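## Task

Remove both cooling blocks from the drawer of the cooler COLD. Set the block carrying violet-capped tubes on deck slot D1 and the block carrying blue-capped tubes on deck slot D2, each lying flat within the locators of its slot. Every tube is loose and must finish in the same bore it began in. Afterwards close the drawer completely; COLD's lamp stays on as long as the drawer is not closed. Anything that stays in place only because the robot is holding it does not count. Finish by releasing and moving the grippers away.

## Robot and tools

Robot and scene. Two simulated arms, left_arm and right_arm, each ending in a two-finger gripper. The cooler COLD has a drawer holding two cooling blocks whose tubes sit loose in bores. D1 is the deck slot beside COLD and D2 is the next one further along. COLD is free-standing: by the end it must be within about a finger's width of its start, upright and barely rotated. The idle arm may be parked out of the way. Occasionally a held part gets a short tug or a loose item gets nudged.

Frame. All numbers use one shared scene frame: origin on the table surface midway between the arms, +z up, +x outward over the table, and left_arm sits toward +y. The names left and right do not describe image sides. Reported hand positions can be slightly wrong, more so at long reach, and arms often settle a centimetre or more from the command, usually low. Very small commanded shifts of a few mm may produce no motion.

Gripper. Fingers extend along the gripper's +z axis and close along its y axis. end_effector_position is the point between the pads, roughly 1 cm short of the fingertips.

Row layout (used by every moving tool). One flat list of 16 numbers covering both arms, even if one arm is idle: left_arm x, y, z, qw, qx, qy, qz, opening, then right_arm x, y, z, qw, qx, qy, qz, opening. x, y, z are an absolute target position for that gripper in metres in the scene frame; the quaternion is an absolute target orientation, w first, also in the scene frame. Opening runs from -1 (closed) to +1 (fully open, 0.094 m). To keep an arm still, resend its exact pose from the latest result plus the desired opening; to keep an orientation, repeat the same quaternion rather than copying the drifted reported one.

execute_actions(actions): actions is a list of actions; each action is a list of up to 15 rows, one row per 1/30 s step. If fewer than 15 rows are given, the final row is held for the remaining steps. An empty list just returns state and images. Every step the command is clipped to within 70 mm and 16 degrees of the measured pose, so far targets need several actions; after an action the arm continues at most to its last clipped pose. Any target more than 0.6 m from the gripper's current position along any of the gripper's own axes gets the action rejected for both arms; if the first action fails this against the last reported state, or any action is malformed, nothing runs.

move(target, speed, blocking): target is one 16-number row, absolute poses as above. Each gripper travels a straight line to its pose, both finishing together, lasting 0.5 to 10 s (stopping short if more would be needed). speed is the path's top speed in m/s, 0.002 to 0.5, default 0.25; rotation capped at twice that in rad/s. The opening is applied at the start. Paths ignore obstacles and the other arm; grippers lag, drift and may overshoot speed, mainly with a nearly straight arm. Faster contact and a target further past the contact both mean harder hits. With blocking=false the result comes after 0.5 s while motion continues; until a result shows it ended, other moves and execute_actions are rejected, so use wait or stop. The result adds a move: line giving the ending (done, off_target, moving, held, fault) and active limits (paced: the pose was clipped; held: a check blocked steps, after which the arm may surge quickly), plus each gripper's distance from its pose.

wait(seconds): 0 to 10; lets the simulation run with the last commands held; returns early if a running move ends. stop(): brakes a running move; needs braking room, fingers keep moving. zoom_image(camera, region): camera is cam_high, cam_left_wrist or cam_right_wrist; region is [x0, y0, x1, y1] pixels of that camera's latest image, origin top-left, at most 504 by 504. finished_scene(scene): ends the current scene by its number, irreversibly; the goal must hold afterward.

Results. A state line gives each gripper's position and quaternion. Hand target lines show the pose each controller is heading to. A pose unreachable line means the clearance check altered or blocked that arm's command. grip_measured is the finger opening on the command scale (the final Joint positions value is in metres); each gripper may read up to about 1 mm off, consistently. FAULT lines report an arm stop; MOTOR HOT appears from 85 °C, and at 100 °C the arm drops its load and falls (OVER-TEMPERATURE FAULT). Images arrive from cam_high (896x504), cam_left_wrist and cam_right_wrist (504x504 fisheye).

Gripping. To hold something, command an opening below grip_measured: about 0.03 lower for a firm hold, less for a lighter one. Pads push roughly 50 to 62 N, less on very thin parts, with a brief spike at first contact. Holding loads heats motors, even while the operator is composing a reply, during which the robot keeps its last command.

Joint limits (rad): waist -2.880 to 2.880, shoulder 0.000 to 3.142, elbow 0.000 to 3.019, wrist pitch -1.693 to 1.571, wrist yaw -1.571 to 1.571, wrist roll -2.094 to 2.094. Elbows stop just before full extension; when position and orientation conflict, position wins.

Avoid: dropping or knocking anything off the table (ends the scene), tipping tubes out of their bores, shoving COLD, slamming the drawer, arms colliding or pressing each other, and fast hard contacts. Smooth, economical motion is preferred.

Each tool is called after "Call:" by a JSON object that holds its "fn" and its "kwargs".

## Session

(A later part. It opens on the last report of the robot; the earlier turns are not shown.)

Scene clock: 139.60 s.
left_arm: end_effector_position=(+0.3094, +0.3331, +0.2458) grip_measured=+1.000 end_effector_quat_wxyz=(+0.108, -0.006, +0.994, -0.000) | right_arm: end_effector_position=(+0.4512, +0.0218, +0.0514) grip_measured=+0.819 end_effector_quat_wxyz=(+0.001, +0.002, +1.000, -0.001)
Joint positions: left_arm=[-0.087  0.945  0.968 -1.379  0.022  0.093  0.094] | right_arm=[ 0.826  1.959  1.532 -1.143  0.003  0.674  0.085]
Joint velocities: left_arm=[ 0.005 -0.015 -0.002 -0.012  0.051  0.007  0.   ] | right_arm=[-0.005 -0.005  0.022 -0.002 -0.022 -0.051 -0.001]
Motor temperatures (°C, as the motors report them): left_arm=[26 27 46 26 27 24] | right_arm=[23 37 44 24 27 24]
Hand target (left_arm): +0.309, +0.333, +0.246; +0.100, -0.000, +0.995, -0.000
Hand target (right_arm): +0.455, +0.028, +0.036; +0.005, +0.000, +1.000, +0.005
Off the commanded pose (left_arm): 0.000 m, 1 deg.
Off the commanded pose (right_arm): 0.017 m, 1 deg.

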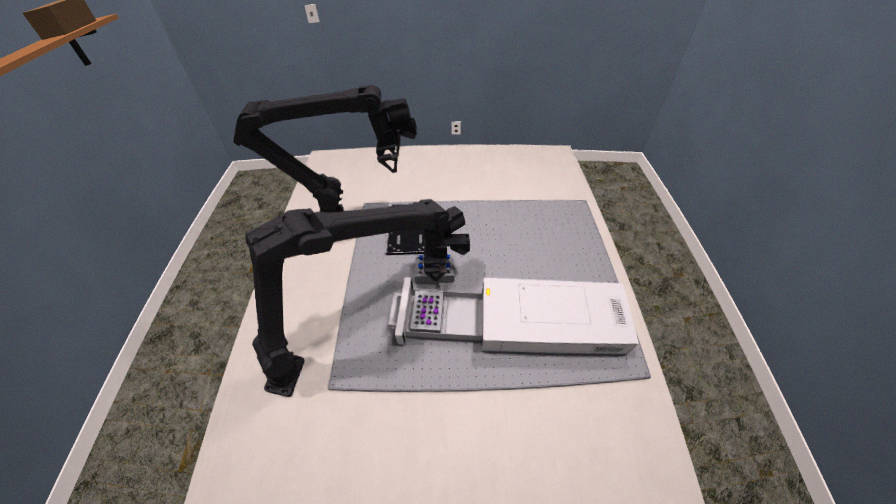

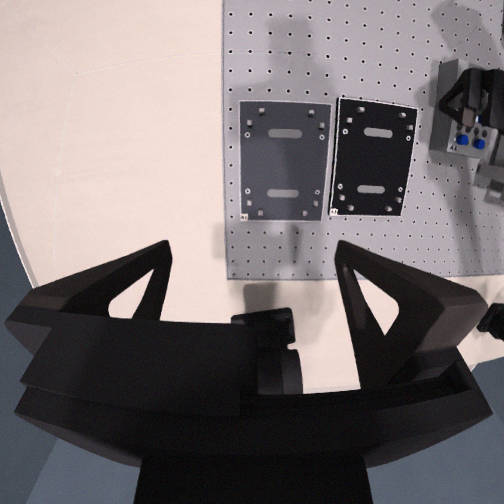

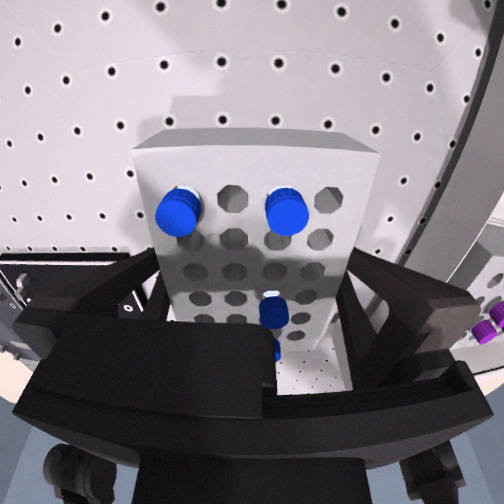

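Down. Release, retreat, bring left.

Call:
{"fn": "execute_actions", "kwargs": {"actions": [[[0.309,0.333,0.246,0.1,0,1,0,1,0.452,0.022,0.05,0,0,1,0,1]]]}}

Call:
{"fn": "move", "kwargs": {"target": [0.309,0.333,0.246,0.1,0,1,0,1,0.46,0.03,0.14,0.01,0,1,0.01,1], "speed": 0.15}}

Call:
{"fn": "move", "kwargs": {"target": [0.35,0.25,0.2,0,0,1,0,1,0.38,-0.27,0.2,0,-0.685,0.728,0,1]}}

Call:
{"fn": "move", "kwargs": {"target": [0.455,0.01,0.115,0.01,0,1,-0.01,1,0.38,-0.27,0.2,0,-0.685,0.728,0,1]}}

Call:
{"fn": "move", "kwargs": {"target": [0.45,0.015,0.075,0,0,1,0,1,0.38,-0.27,0.2,0,-0.685,0.728,0,1], "speed": 0.1}}

Scene clock: 147.07 s.
left_arm: end_effector_position=(+0.3094, +0.3331, +0.2458) grip_measured=+1.000 end_effector_quat_wxyz=(+0.108, -0.006, +0.994, -0.000) | right_arm: end_effector_position=(+0.4508, +0.0216, +0.0511) grip_measured=+1.000 end_effector_quat_wxyz=(+0.001, +0.001, +1.000, -0.001)
Joint positions: left_arm=[-0.087  0.945  0.968 -1.379  0.022  0.093  0.094] | right_arm=[ 0.826  1.959  1.531 -1.143  0.002  0.673  0.094]
Joint velocities: left_arm=[-0.005 -0.015 -0.007 -0.022  0.022 -0.022  0.   ] | right_arm=[ 0.024  0.005 -0.017 -0.007  0.037 -0.051  0.   ]
Motor temperatures (°C, as the motors report them): left_arm=[26 27 46 26 27 24] | right_arm=[23 36 42 24 27 24]
Hand target (left_arm): +0.309, +0.333, +0.246; +0.100, -0.000, +0.995, -0.000
Hand target (right_arm): +0.452, +0.022, +0.050; -0.000, -0.000, +1.000, -0.000
Off the commanded pose (left_arm): 0.000 m, 1 deg.
Off the commanded pose (right_arm): 0.002 m, 0 deg.

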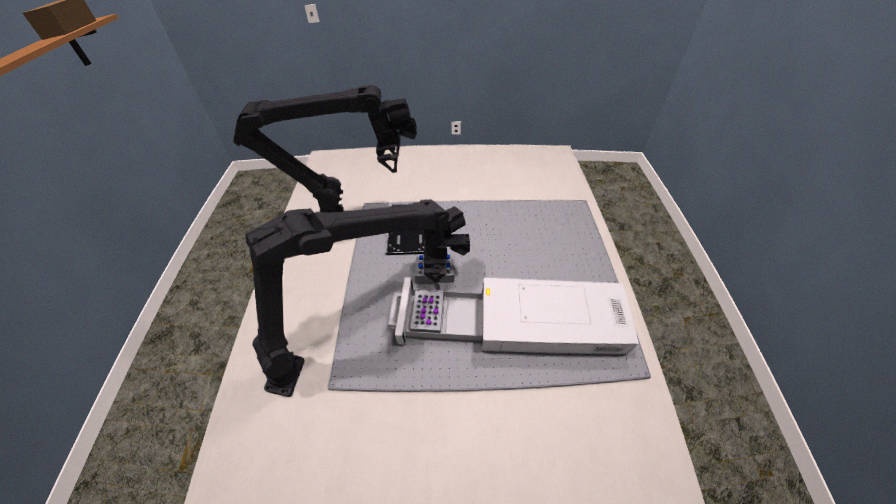

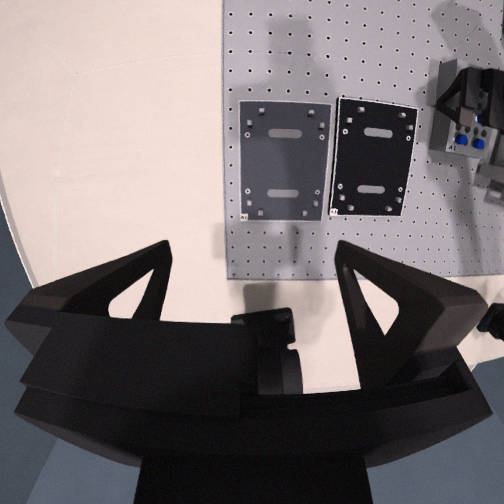

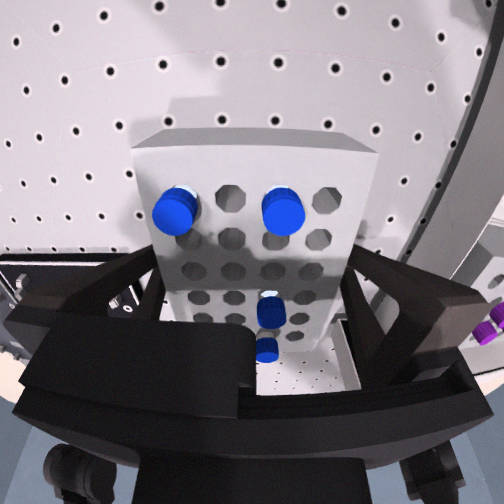

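Scene clock: 148.17 s.
left_arm: end_effector_position=(+0.3094, +0.3331, +0.2458) grip_measured=+1.000 end_effector_quat_wxyz=(+0.108, -0.006, +0.994, -0.000) | right_arm: end_effector_position=(+0.4501, +0.0227, +0.1239) grip_measured=+1.000 end_effector_quat_wxyz=(-0.002, +0.002, +1.000, +0.002)
Joint positions: left_arm=[-0.087  0.945  0.968 -1.379  0.022  0.093  0.094] | right_arm=[ 0.826  1.894  1.634 -1.311 -0.005  0.674  0.094]
Joint velocities: left_arm=[ 0.005 -0.015  0.002  0.017 -0.037  0.051  0.   ] | right_arm=[-0.005 -0.015  0.002 -0.007 -0.022 -0.081  0.   ]
Motor temperatures (°C, as the motors report them): left_arm=[26 27 46 26 27 24] | right_arm=[23 36 42 24 27 24]
Hand target (left_arm): +0.309, +0.333, +0.246; +0.100, -0.000, +0.995, -0.000
Hand target (right_arm): +0.458, +0.028, +0.141; +0.010, -0.000, +1.000, +0.010
Off the commanded pose (left_arm): 0.000 m, 1 deg.
Off the commanded pose (right_arm): 0.020 m, 2 deg.
move: off_target (right_arm)

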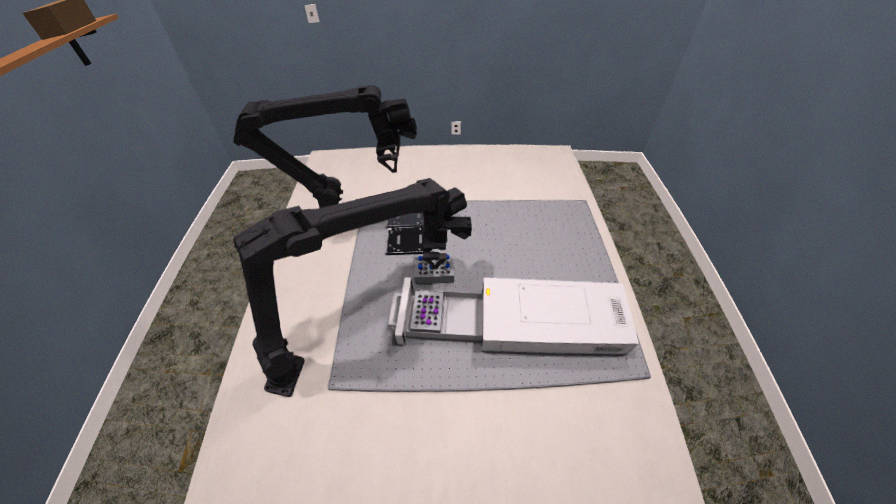

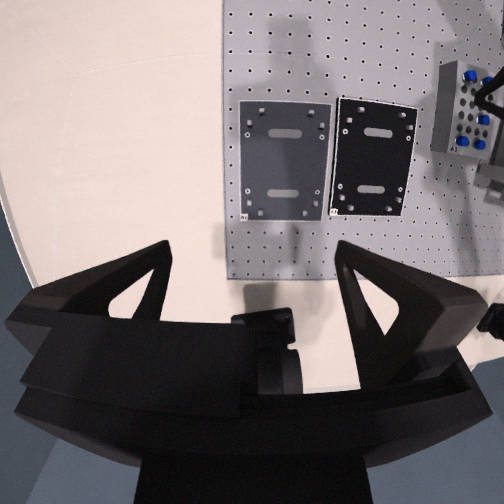

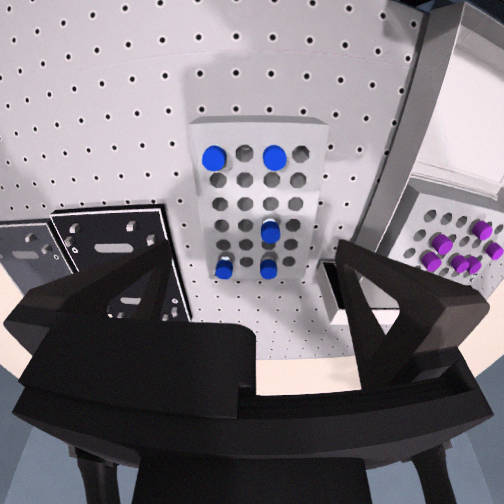

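Scene clock: 151.83 s.
left_arm: end_effector_position=(+0.3334, +0.2546, +0.1781) grip_measured=+1.000 end_effector_quat_wxyz=(-0.019, +0.003, +1.000, +0.001) | right_arm: end_effector_position=(+0.3807, -0.2663, +0.1935) grip_measured=+1.000 end_effector_quat_wxyz=(-0.000, +0.684, -0.730, +0.005)
Joint positions: left_arm=[-0.356  1.215  0.989 -1.384  0.003 -0.156  0.094] | right_arm=[ 0.34   1.367  1.168 -1.365  0.009 -1.322  0.094]
Joint velocities: left_arm=[-0.015 -0.005 -0.002 -0.007  0.081 -0.095  0.   ] | right_arm=[-0.005  0.005  0.012  0.017  0.007 -0.051  0.   ]
Motor temperatures (°C, as the motors report them): left_arm=[26 27 46 26 27 24] | right_arm=[23 36 42 24 27 24]
Hand target (left_arm): +0.349, +0.249, +0.199; +0.000, +0.000, +1.000, -0.003
Hand target (right_arm): +0.376, -0.271, +0.198; +0.000, +0.685, -0.728, +0.004
Off the commanded pose (left_arm): 0.028 m, 2 deg.
Off the commanded pose (right_arm): 0.007 m, 1 deg.
move: off_target (left_arm)

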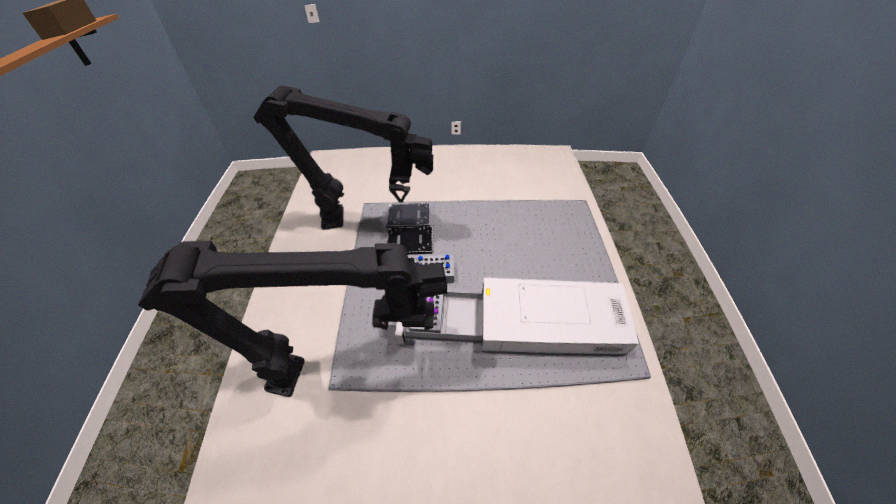

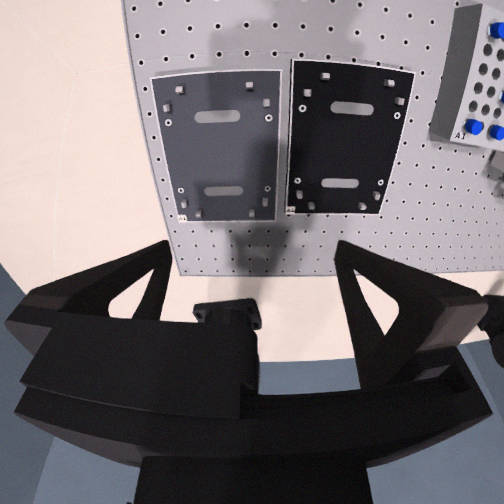

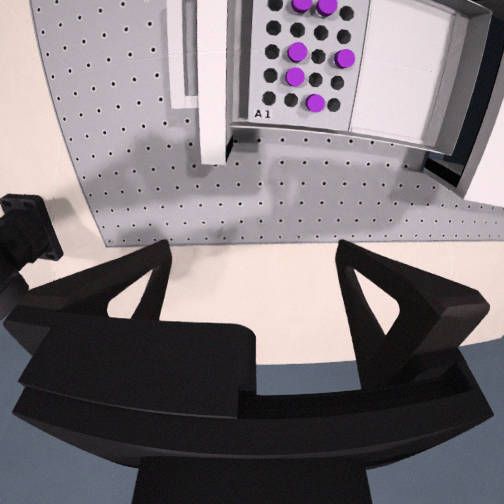

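Scene clock: 153.43 s.
left_arm: end_effector_position=(+0.4324, +0.0203, +0.0960) grip_measured=+1.000 end_effector_quat_wxyz=(-0.021, +0.008, +1.000, +0.002) | right_arm: end_effector_position=(+0.3783, -0.2658, +0.1935) grip_measured=+1.000 end_effector_quat_wxyz=(+0.002, +0.686, -0.727, +0.000)
Joint positions: left_arm=[-0.795  1.755  1.355 -1.208  0.02  -0.584  0.094] | right_arm=[ 0.34   1.367  1.168 -1.374  0.003 -1.328  0.094]
Joint velocities: left_arm=[-0.005 -0.005 -0.002 -0.002 -0.007 -0.051  0.   ] | right_arm=[-0.005 -0.005  0.002 -0.002 -0.037 -0.066  0.   ]
Motor temperatures (°C, as the motors report them): left_arm=[26 27 47 26 27 24] | right_arm=[23 36 41 24 27 24]
Hand target (left_arm): +0.453, +0.008, +0.117; +0.008, +0.000, +1.000, -0.016
Hand target (right_arm): +0.380, -0.270, +0.200; +0.000, +0.685, -0.728, +0.000
Off the commanded pose (left_arm): 0.031 m, 4 deg.
Off the commanded pose (right_arm): 0.008 m, 0 deg.
move: off_target (left_arm)

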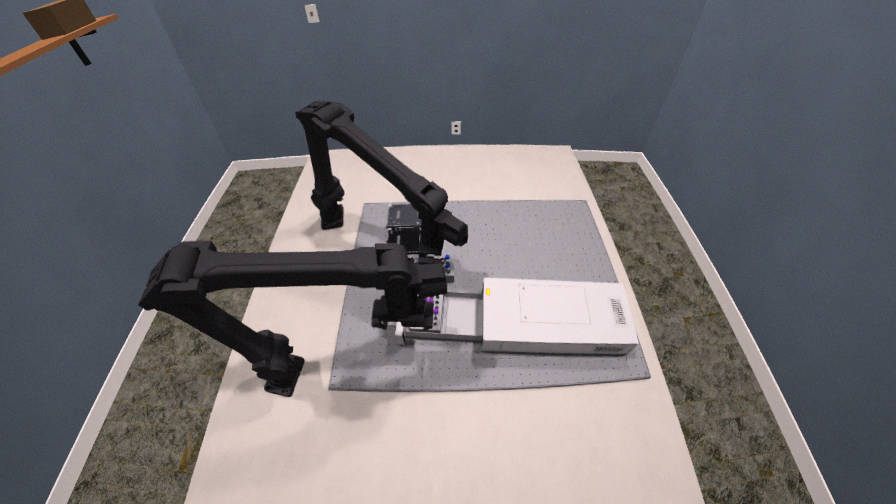

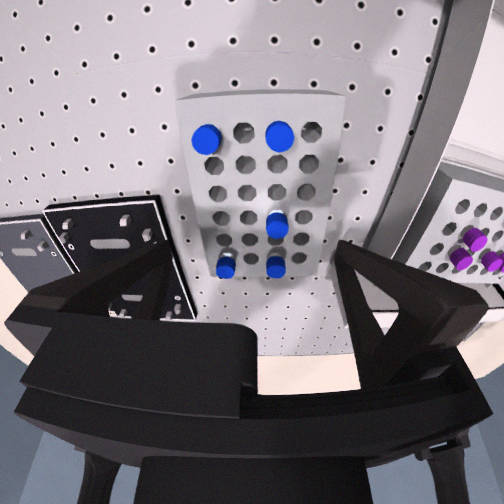

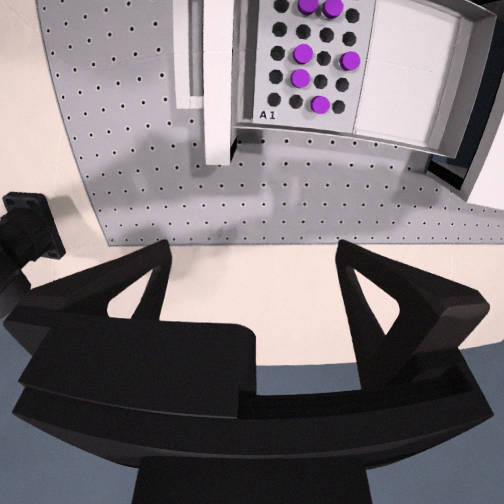

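Scene clock: 154.27 s.
left_arm: end_effector_position=(+0.4450, +0.0150, +0.0775) grip_measured=+1.000 end_effector_quat_wxyz=(-0.006, +0.008, +1.000, +0.002) | right_arm: end_effector_position=(+0.3783, -0.2657, +0.1935) grip_measured=+1.000 end_effector_quat_wxyz=(+0.002, +0.686, -0.727, +0.000)
Joint positions: left_arm=[-0.795  1.792  1.355 -1.147  0.004 -0.584  0.094] | right_arm=[ 0.34   1.367  1.168 -1.374  0.003 -1.328  0.094]
Joint velocities: left_arm=[-0.015 -0.015  0.002  0.002  0.022  0.066  0.   ] | right_arm=[-0.015 -0.015  0.002 -0.007  0.007 -0.051  0.   ]
Motor temperatures (°C, as the motors report them): left_arm=[26 27 47 26 27 24] | right_arm=[23 35 41 24 27 24]
Hand target (left_arm): +0.450, +0.015, +0.075; -0.000, +0.000, +1.000, +0.000
Hand target (right_arm): +0.380, -0.270, +0.200; -0.000, +0.685, -0.728, +0.000
Off the commanded pose (left_arm): 0.006 m, 1 deg.
Off the commanded pose (right_arm): 0.008 m, 0 deg.
move: done

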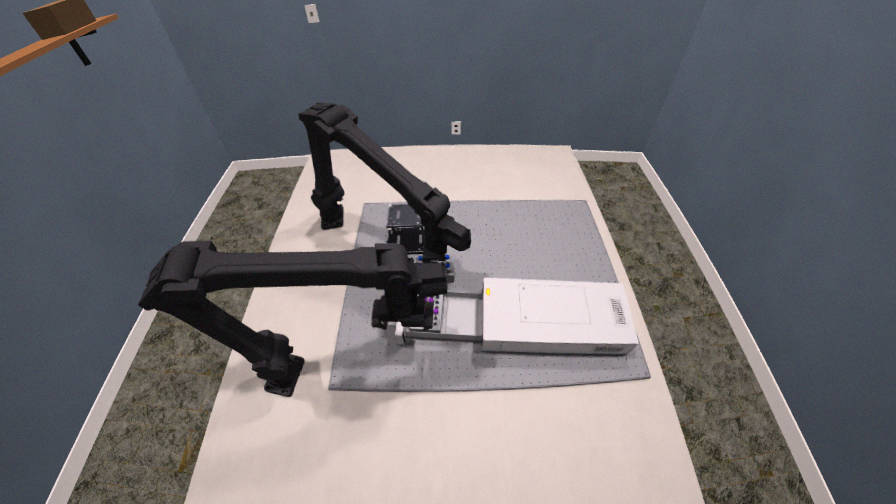

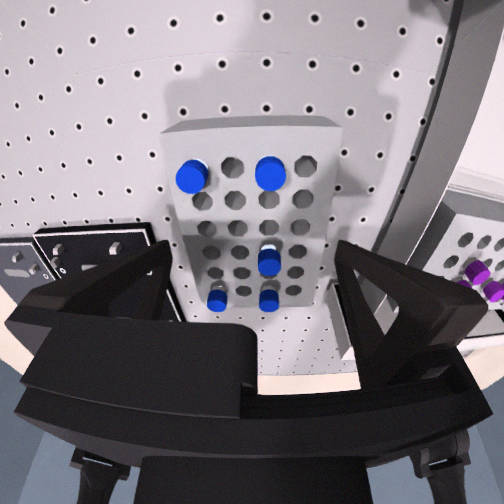

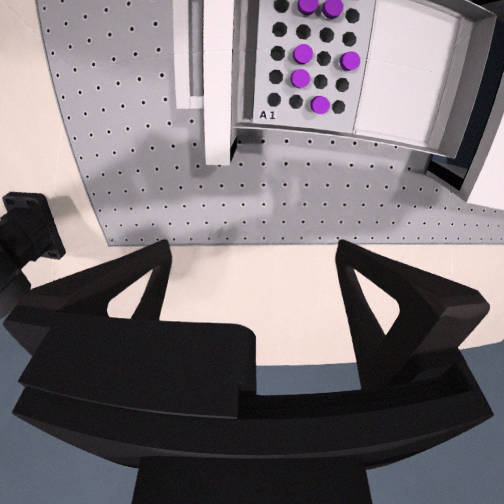

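Centred. Descend, grip, lift.

Call:
{"fn": "execute_actions", "kwargs": {"actions": [[[0.449,0.015,0.055,0,0,1,0,1,0.38,-0.27,0.2,0,-0.685,0.728,0,1]],[[0.449,0.015,0.035,0,0,1,0,1,0.38,-0.27,0.2,0,-0.685,0.728,0,1]],[[0.449,0.015,0.03,0,0,1,0,1,0.38,-0.27,0.2,0,-0.685,0.728,0,1]],[[0.449,0.015,0.03,0,0,1,0,0.7,0.38,-0.27,0.2,0,-0.685,0.728,0,1]]]}}

Call:
{"fn": "execute_actions", "kwargs": {"actions": [[[0.46,0.005,0.08,0.03,0,1,-0.03,0.7,0.38,-0.27,0.2,0,-0.685,0.728,0,1]],[[0.475,-0.01,0.12,0.035,0,1,-0.035,0.7,0.38,-0.27,0.2,0,-0.685,0.728,0,1]],[[0.475,-0.01,0.16,0.035,0,1,-0.035,0.7,0.38,-0.27,0.2,0,-0.685,0.728,0,1]],[[0.47,0.02,0.19,0.035,0,1,-0.035,0.7,0.38,-0.27,0.2,0,-0.685,0.728,0,1]]]}}

Scene clock: 164.30 s.
left_arm: end_effector_position=(+0.4474, +0.0142, +0.0364) grip_measured=+0.820 end_effector_quat_wxyz=(-0.001, +0.006, +1.000, -0.000) | right_arm: end_effector_position=(+0.3783, -0.2657, +0.1935) grip_measured=+1.000 end_effector_quat_wxyz=(+0.002, +0.686, -0.727, +0.000)
Joint positions: left_arm=[-0.794  1.841  1.305 -1.036  0.001 -0.587  0.086] | right_arm=[ 0.34   1.367  1.168 -1.374  0.003 -1.329  0.094]
Joint velocities: left_arm=[-0.015 -0.005  0.002  0.007 -0.022 -0.022 -0.   ] | right_arm=[-0.005 -0.015 -0.017 -0.002  0.037 -0.022  0.   ]
Motor temperatures (°C, as the motors report them): left_arm=[26 28 45 26 27 24] | right_arm=[23 34 41 24 27 24]
Hand target (left_arm): +0.449, +0.015, +0.030; -0.000, +0.000, +1.000, -0.000
Hand target (right_arm): +0.380, -0.270, +0.200; -0.000, +0.685, -0.728, +0.000
Off the commanded pose (left_arm): 0.007 m, 1 deg.
Off the commanded pose (right_arm): 0.008 m, 0 deg.

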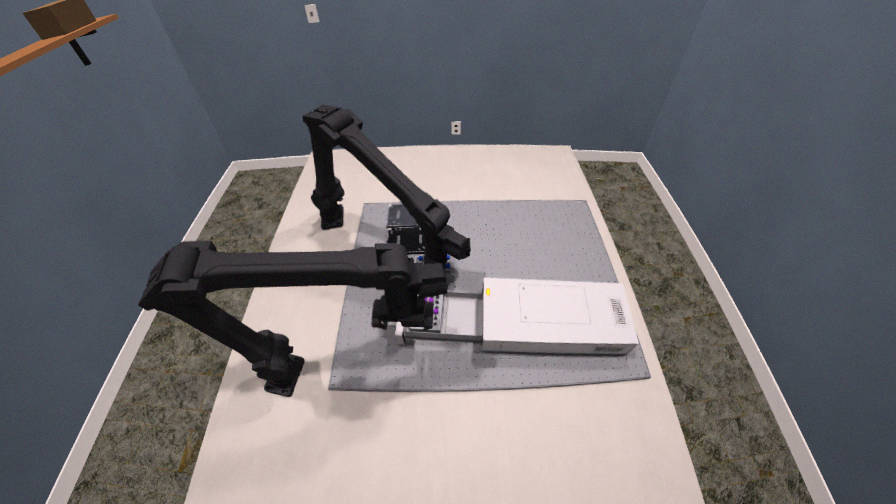

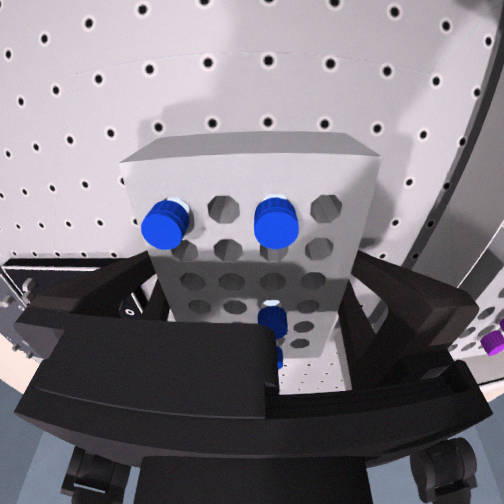

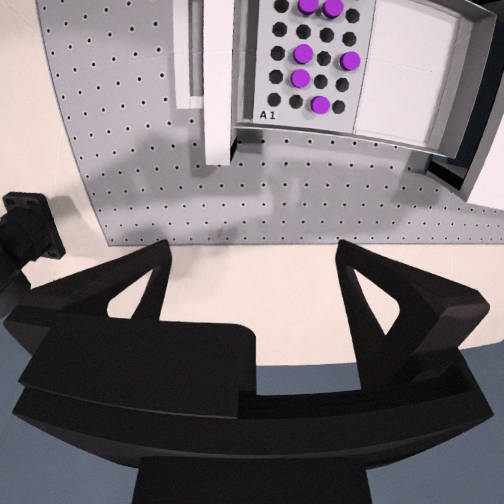

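Scene clock: 166.30 s.
left_arm: end_effector_position=(+0.4373, +0.0333, +0.0734) grip_measured=+0.820 end_effector_quat_wxyz=(-0.015, -0.004, +1.000, +0.001) | right_arm: end_effector_position=(+0.3783, -0.2657, +0.1935) grip_measured=+1.000 end_effector_quat_wxyz=(+0.002, +0.686, -0.727, +0.000)
Joint positions: left_arm=[-0.769  1.766  1.305 -1.137  0.016 -0.583  0.086] | right_arm=[ 0.34   1.367  1.168 -1.374  0.003 -1.329  0.094]
Joint velocities: left_arm=[ 0.034 -0.112 -0.002 -0.173  0.022  0.022  0.   ] | right_arm=[ 0.015  0.005 -0.002 -0.002 -0.066  0.007  0.   ]
Motor temperatures (°C, as the motors report them): left_arm=[26 29 46 26 27 24] | right_arm=[23 34 41 24 27 24]
Hand target (left_arm): +0.456, +0.025, +0.139; +0.036, -0.000, +0.999, -0.034
Hand target (right_arm): +0.380, -0.270, +0.200; -0.000, +0.685, -0.728, +0.000
Off the commanded pose (left_arm): 0.122 m, 7 deg; position clipped at the last step of the last action.
Off the commanded pose (right_arm): 0.008 m, 0 deg.

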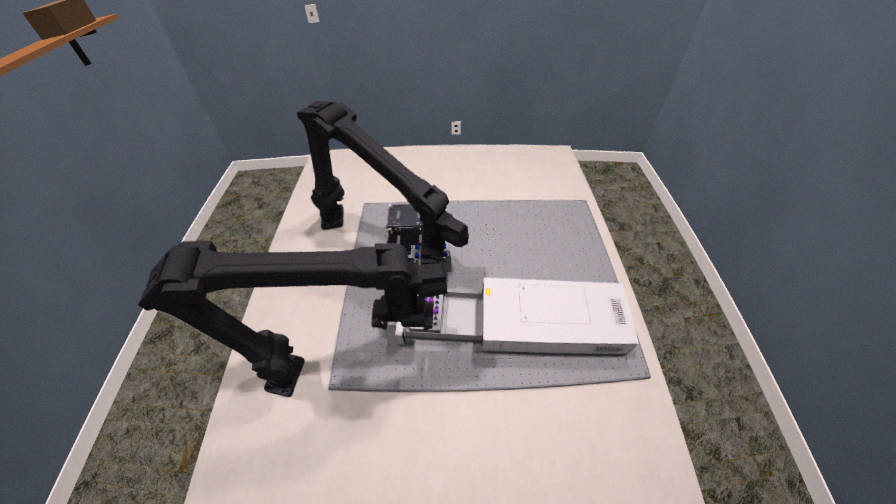

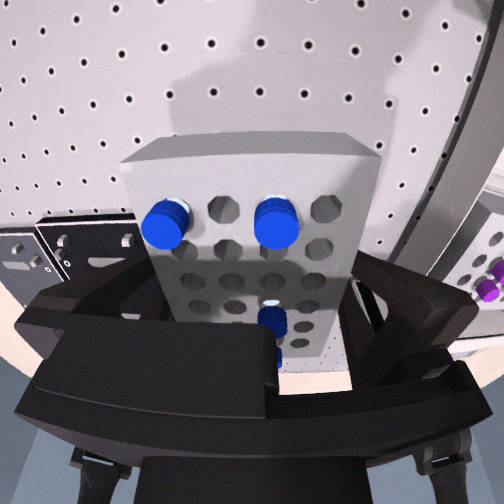

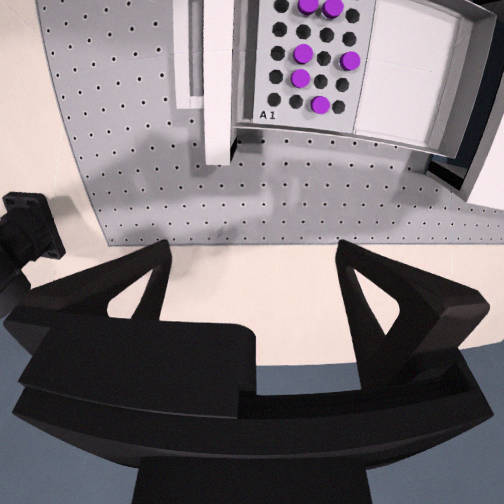

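Call:
{"fn": "execute_actions", "kwargs": {"actions": [[[0.45,0.06,0.16,0.05,0,1,-0.04,0.7,0.38,-0.27,0.2,0,-0.685,0.728,0,1]],[[0.435,0.1,0.17,0.055,0,1,-0.04,0.7,0.38,-0.27,0.2,0,-0.685,0.728,0,1]],[[0.42,0.145,0.17,0.06,0,1,-0.035,0.7,0.38,-0.27,0.2,0,-0.685,0.728,0,1]],[[0.405,0.19,0.17,0.06,0,1,-0.03,0.7,0.4,-0.22,0.18,0,-0.685,0.728,0,1]],[[0.39,0.235,0.16,0.06,0,1,-0.025,0.7,0.42,-0.18,0.16,0.01,-0.68,0.733,0,1]],[[0.38,0.275,0.15,0.06,0,1,-0.02,0.7,0.435,-0.15,0.13,0.01,-0.68,0.733,0,1]],[[0.38,0.278,0.13,0.06,0,1,-0.02,0.7,0.432,-0.15,0.1,0.005,-0.68,0.733,0,1]],[[0.38,0.278,0.115,0.06,0,1,-0.02,0.7,0.43,-0.152,0.085,0,-0.68,0.733,0,1]]]}}

Scene clock: 178.50 s.
left_arm: end_effector_position=(+0.3627, +0.2796, +0.0952) grip_measured=+0.820 end_effector_quat_wxyz=(+0.022, -0.006, +1.000, -0.015) | right_arm: end_effector_position=(+0.4289, -0.1565, +0.0899) grip_measured=+1.000 end_effector_quat_wxyz=(+0.001, +0.680, -0.733, -0.002)
Joint positions: left_arm=[-0.258  1.312  0.841 -1.054  0.027 -0.076  0.086] | right_arm=[ 0.55   1.658  1.208 -1.125 -0.002 -1.102  0.094]
Joint velocities: left_arm=[-0.005  0.005 -0.012  0.002 -0.037  0.022 -0.   ] | right_arm=[ 0.005 -0.005  0.002 -0.002 -0.022 -0.051  0.   ]
Motor temperatures (°C, as the motors report them): left_arm=[26 30 48 26 27 24] | right_arm=[23 33 41 24 27 24]
Hand target (left_arm): +0.379, +0.278, +0.116; +0.060, -0.000, +0.998, -0.020
Hand target (right_arm): +0.430, -0.152, +0.085; -0.000, +0.680, -0.733, -0.000
Off the commanded pose (left_arm): 0.026 m, 4 deg.
Off the commanded pose (right_arm): 0.007 m, 0 deg.

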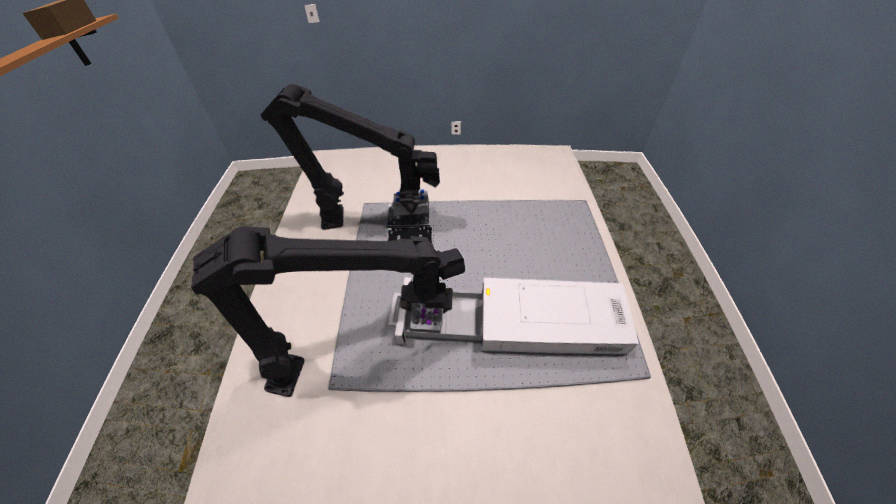

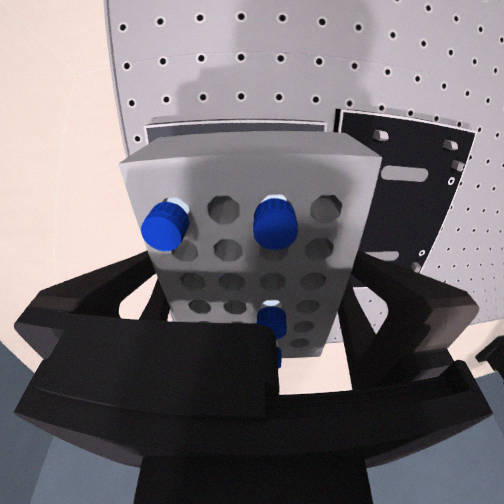

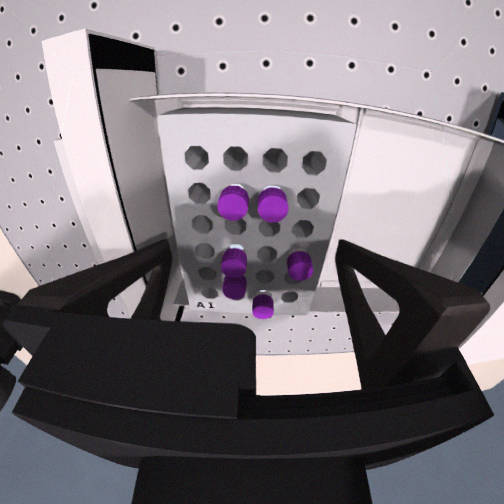

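Call:
{"fn": "execute_actions", "kwargs": {"actions": [[[0.365,0.292,0.105,0.04,0,1,-0.015,0.7,0.429,-0.14,0.075,0,-0.68,0.733,0,0.97]],[[0.358,0.292,0.09,0.03,0,1,-0.012,0.7,0.429,-0.14,0.06,0,-0.68,0.733,0,0.97]],[[0.354,0.292,0.08,0.025,0,1,-0.01,0.7,0.429,-0.14,0.05,0,-0.68,0.733,0,0.97]]]}}

Scene clock: 186.03 s.
left_arm: end_effector_position=(+0.3379, +0.2932, +0.0646) grip_measured=+0.820 end_effector_quat_wxyz=(-0.007, -0.006, +1.000, -0.010) | right_arm: end_effector_position=(+0.4314, -0.1437, +0.0604) grip_measured=+0.971 end_effector_quat_wxyz=(-0.006, +0.680, -0.733, +0.001)
Joint positions: left_arm=[-0.223  1.329  0.765 -1.02   0.021 -0.041  0.086] | right_arm=[ 0.573  1.703  1.18  -1.037 -0.002 -1.078  0.093]
Joint velocities: left_arm=[-0.005 -0.005  0.022 -0.012 -0.007 -0.022 -0.   ] | right_arm=[ 0.005 -0.005  0.002  0.007  0.037 -0.022  0.001]
Motor temperatures (°C, as the motors report them): left_arm=[26 29 47 26 27 24] | right_arm=[23 33 40 24 27 24]
Hand target (left_arm): +0.353, +0.292, +0.081; +0.025, -0.000, +1.000, -0.010
Hand target (right_arm): +0.429, -0.140, +0.050; -0.000, +0.680, -0.733, -0.000
Off the commanded pose (left_arm): 0.022 m, 4 deg.
Off the commanded pose (right_arm): 0.011 m, 1 deg.

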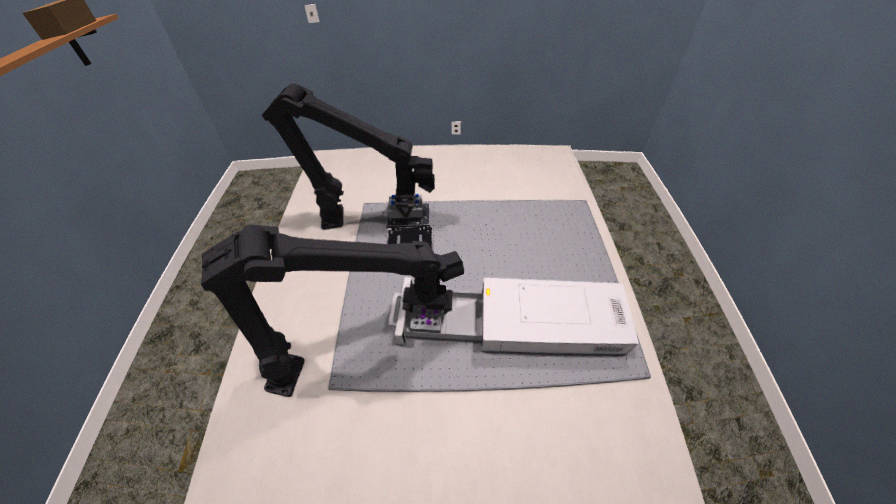

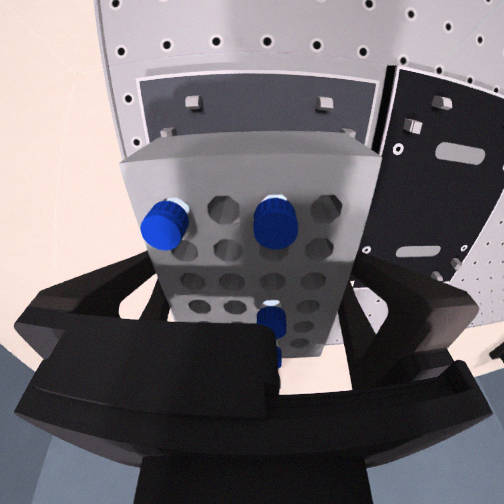

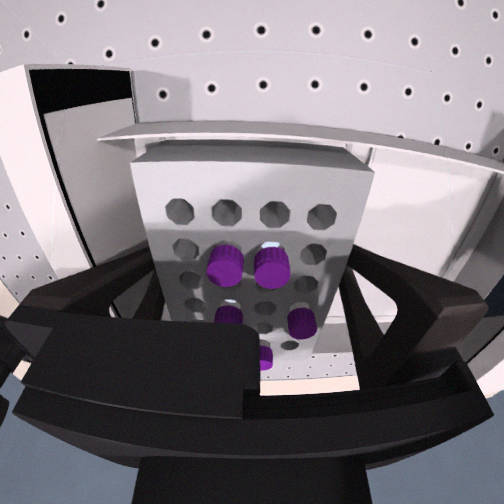

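Call:
{"fn": "execute_actions", "kwargs": {"actions": [[[0.362,0.282,0.082,0.04,0,1,-0.012,0.7,0.429,-0.153,0.05,0,-0.68,0.733,0,0.97]],[[0.366,0.282,0.074,0.045,0,1,-0.012,0.7,0.429,-0.153,0.05,0,-0.68,0.733,0,0.7]]]}}

Scene clock: 190.87 s.
left_arm: end_effector_position=(+0.3501, +0.2837, +0.0585) grip_measured=+0.820 end_effector_quat_wxyz=(+0.013, +0.004, +1.000, -0.011) | right_arm: end_effector_position=(+0.4301, -0.1468, +0.0565) grip_measured=+0.814 end_effector_quat_wxyz=(-0.006, +0.678, -0.735, -0.001)
Joint positions: left_arm=[-0.251  1.348  0.764 -0.96   0.02  -0.049  0.086] | right_arm=[ 0.567  1.703  1.168 -1.026 -0.005 -1.078  0.085]
Joint velocities: left_arm=[-0.005 -0.005 -0.007 -0.002  0.007 -0.022 -0.001] | right_arm=[-0.024  0.015 -0.007  0.017  0.095 -0.007 -0.001]
Motor temperatures (°C, as the motors report them): left_arm=[26 29 47 26 27 24] | right_arm=[23 33 39 24 27 24]
Hand target (left_arm): +0.365, +0.282, +0.075; +0.045, +0.000, +0.999, -0.012
Hand target (right_arm): +0.429, -0.153, +0.050; +0.000, +0.680, -0.733, -0.000
Off the commanded pose (left_arm): 0.022 m, 4 deg.
Off the commanded pose (right_arm): 0.009 m, 1 deg.

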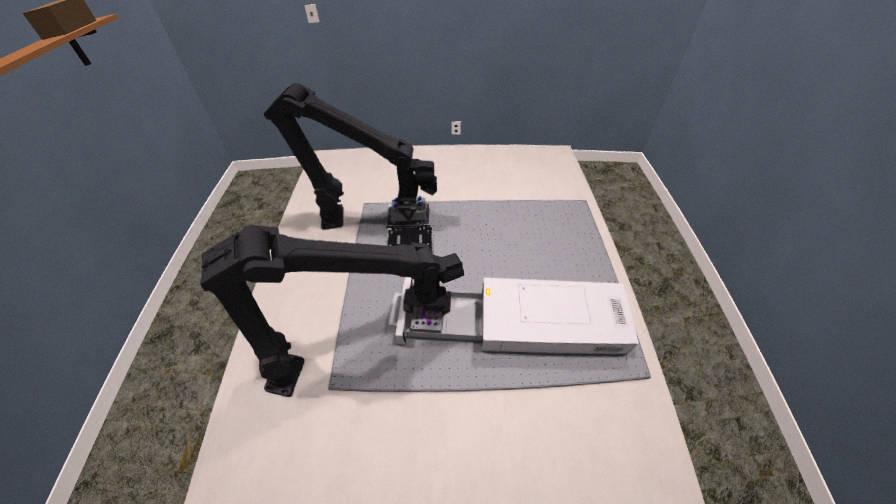

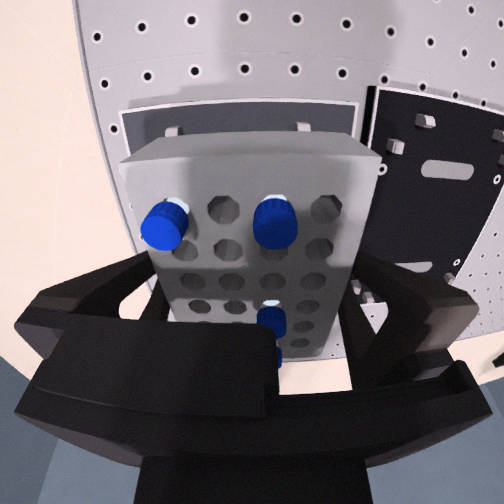

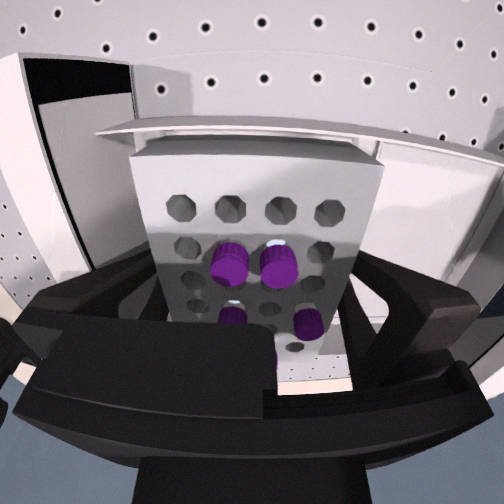

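Call:
{"fn": "execute_actions", "kwargs": {"actions": [[[0.36,0.289,0.074,0.034,-0.008,1,-0.012,0.7,0.43,-0.148,0.056,0,-0.68,0.733,0,0.7]],[[0.357,0.289,0.068,0.028,-0.008,1,-0.012,0.7,0.43,-0.148,0.056,0,-0.68,0.733,0,0.7]]]}}

Scene clock: 196.60 s.
left_arm: end_effector_position=(+0.3462, +0.2876, +0.0550) grip_measured=+0.820 end_effector_quat_wxyz=(+0.007, -0.001, +1.000, -0.010) | right_arm: end_effector_position=(+0.4301, -0.1468, +0.0565) grip_measured=+0.814 end_effector_quat_wxyz=(-0.006, +0.678, -0.735, -0.001)
Joint positions: left_arm=[-0.24   1.35   0.755 -0.96   0.02  -0.048  0.086] | right_arm=[ 0.567  1.703  1.168 -1.026 -0.005 -1.078  0.085]
Joint velocities: left_arm=[-0.005 -0.015 -0.007 -0.002 -0.037  0.022 -0.   ] | right_arm=[-0.005 -0.005  0.017  0.017  0.051 -0.007  0.   ]
Motor temperatures (°C, as the motors report them): left_arm=[26 29 47 26 27 24] | right_arm=[23 33 39 24 27 24]
Hand target (left_arm): +0.357, +0.289, +0.068; +0.028, -0.008, +1.000, -0.012
Hand target (right_arm): +0.430, -0.148, +0.056; -0.000, +0.680, -0.733, +0.000
Off the commanded pose (left_arm): 0.017 m, 2 deg.
Off the commanded pose (right_arm): 0.001 m, 1 deg.

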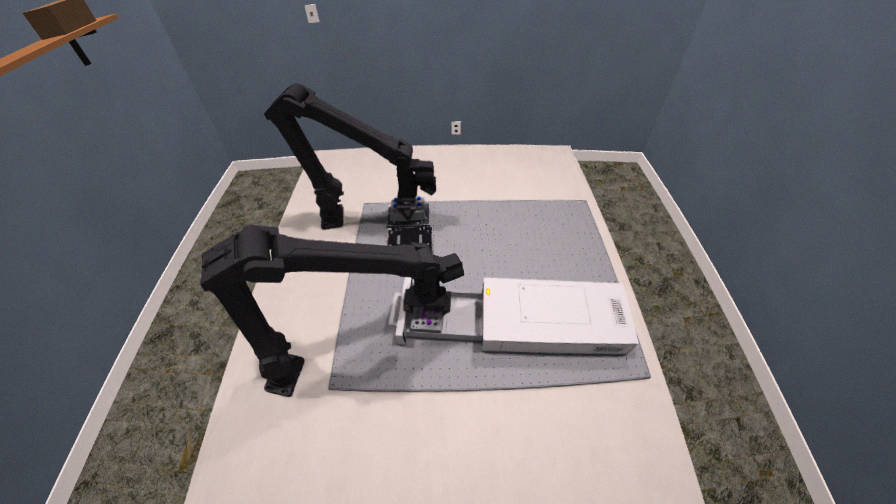

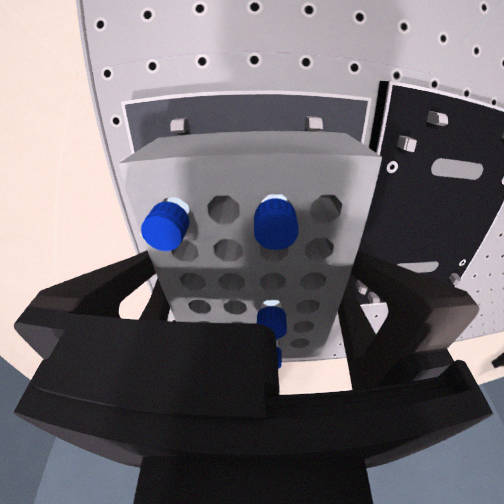

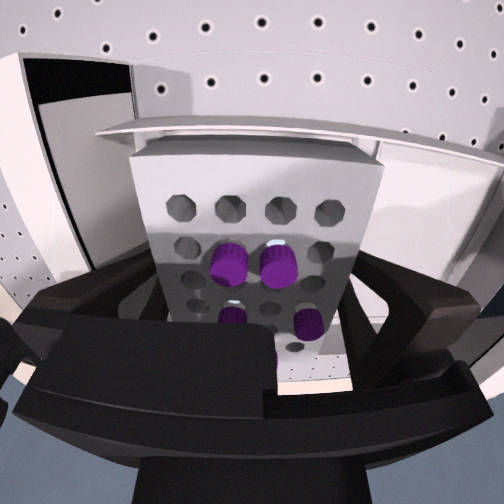

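Call:
{"fn": "execute_actions", "kwargs": {"actions": [[[0.354,0.292,0.062,0.022,-0.008,1,-0.01,0.7,0.43,-0.148,0.056,0,-0.68,0.733,0,0.7]],[[0.352,0.292,0.054,0.018,-0.008,1,-0.008,0.7,0.43,-0.148,0.056,0,-0.68,0.733,0,0.7]],[[0.35,0.292,0.045,0.014,-0.008,1,-0.005,0.7,0.43,-0.148,0.056,0,-0.68,0.733,0,0.7]]]}}

Scene clock: 207.77 s.
left_arm: end_effector_position=(+0.3462, +0.2878, +0.0529) grip_measured=+0.820 end_effector_quat_wxyz=(+0.007, -0.001, +1.000, -0.011) | right_arm: end_effector_position=(+0.4301, -0.1468, +0.0565) grip_measured=+0.814 end_effector_quat_wxyz=(-0.006, +0.678, -0.735, -0.001)
Joint positions: left_arm=[-0.239  1.354  0.752 -0.953  0.021 -0.047  0.086] | right_arm=[ 0.567  1.703  1.168 -1.026 -0.005 -1.078  0.085]
Joint velocities: left_arm=[ 0.005 -0.015 -0.007  0.007 -0.007  0.022 -0.001] | right_arm=[-0.005 -0.005 -0.017 -0.002 -0.022  0.007 -0.   ]
Motor temperatures (°C, as the motors report them): left_arm=[26 29 46 26 27 24] | right_arm=[23 34 39 24 27 24]
Hand target (left_arm): +0.350, +0.292, +0.045; +0.014, -0.008, +1.000, -0.005
Hand target (right_arm): +0.430, -0.148, +0.056; -0.000, +0.680, -0.733, +0.000
Off the commanded pose (left_arm): 0.010 m, 1 deg.
Off the commanded pose (right_arm): 0.001 m, 1 deg.

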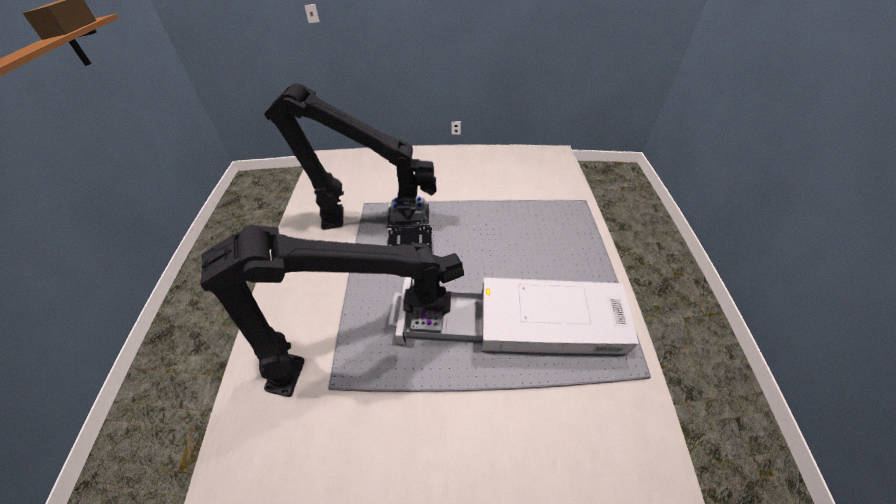

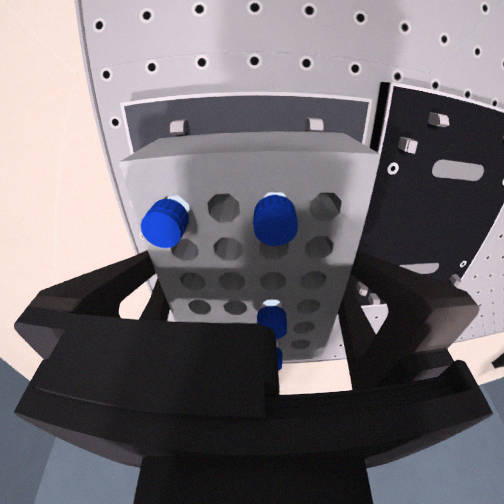

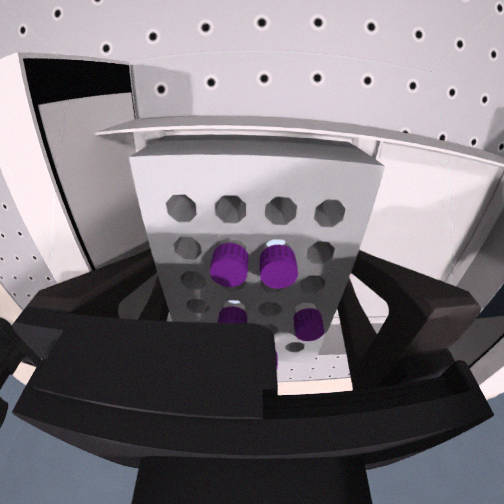

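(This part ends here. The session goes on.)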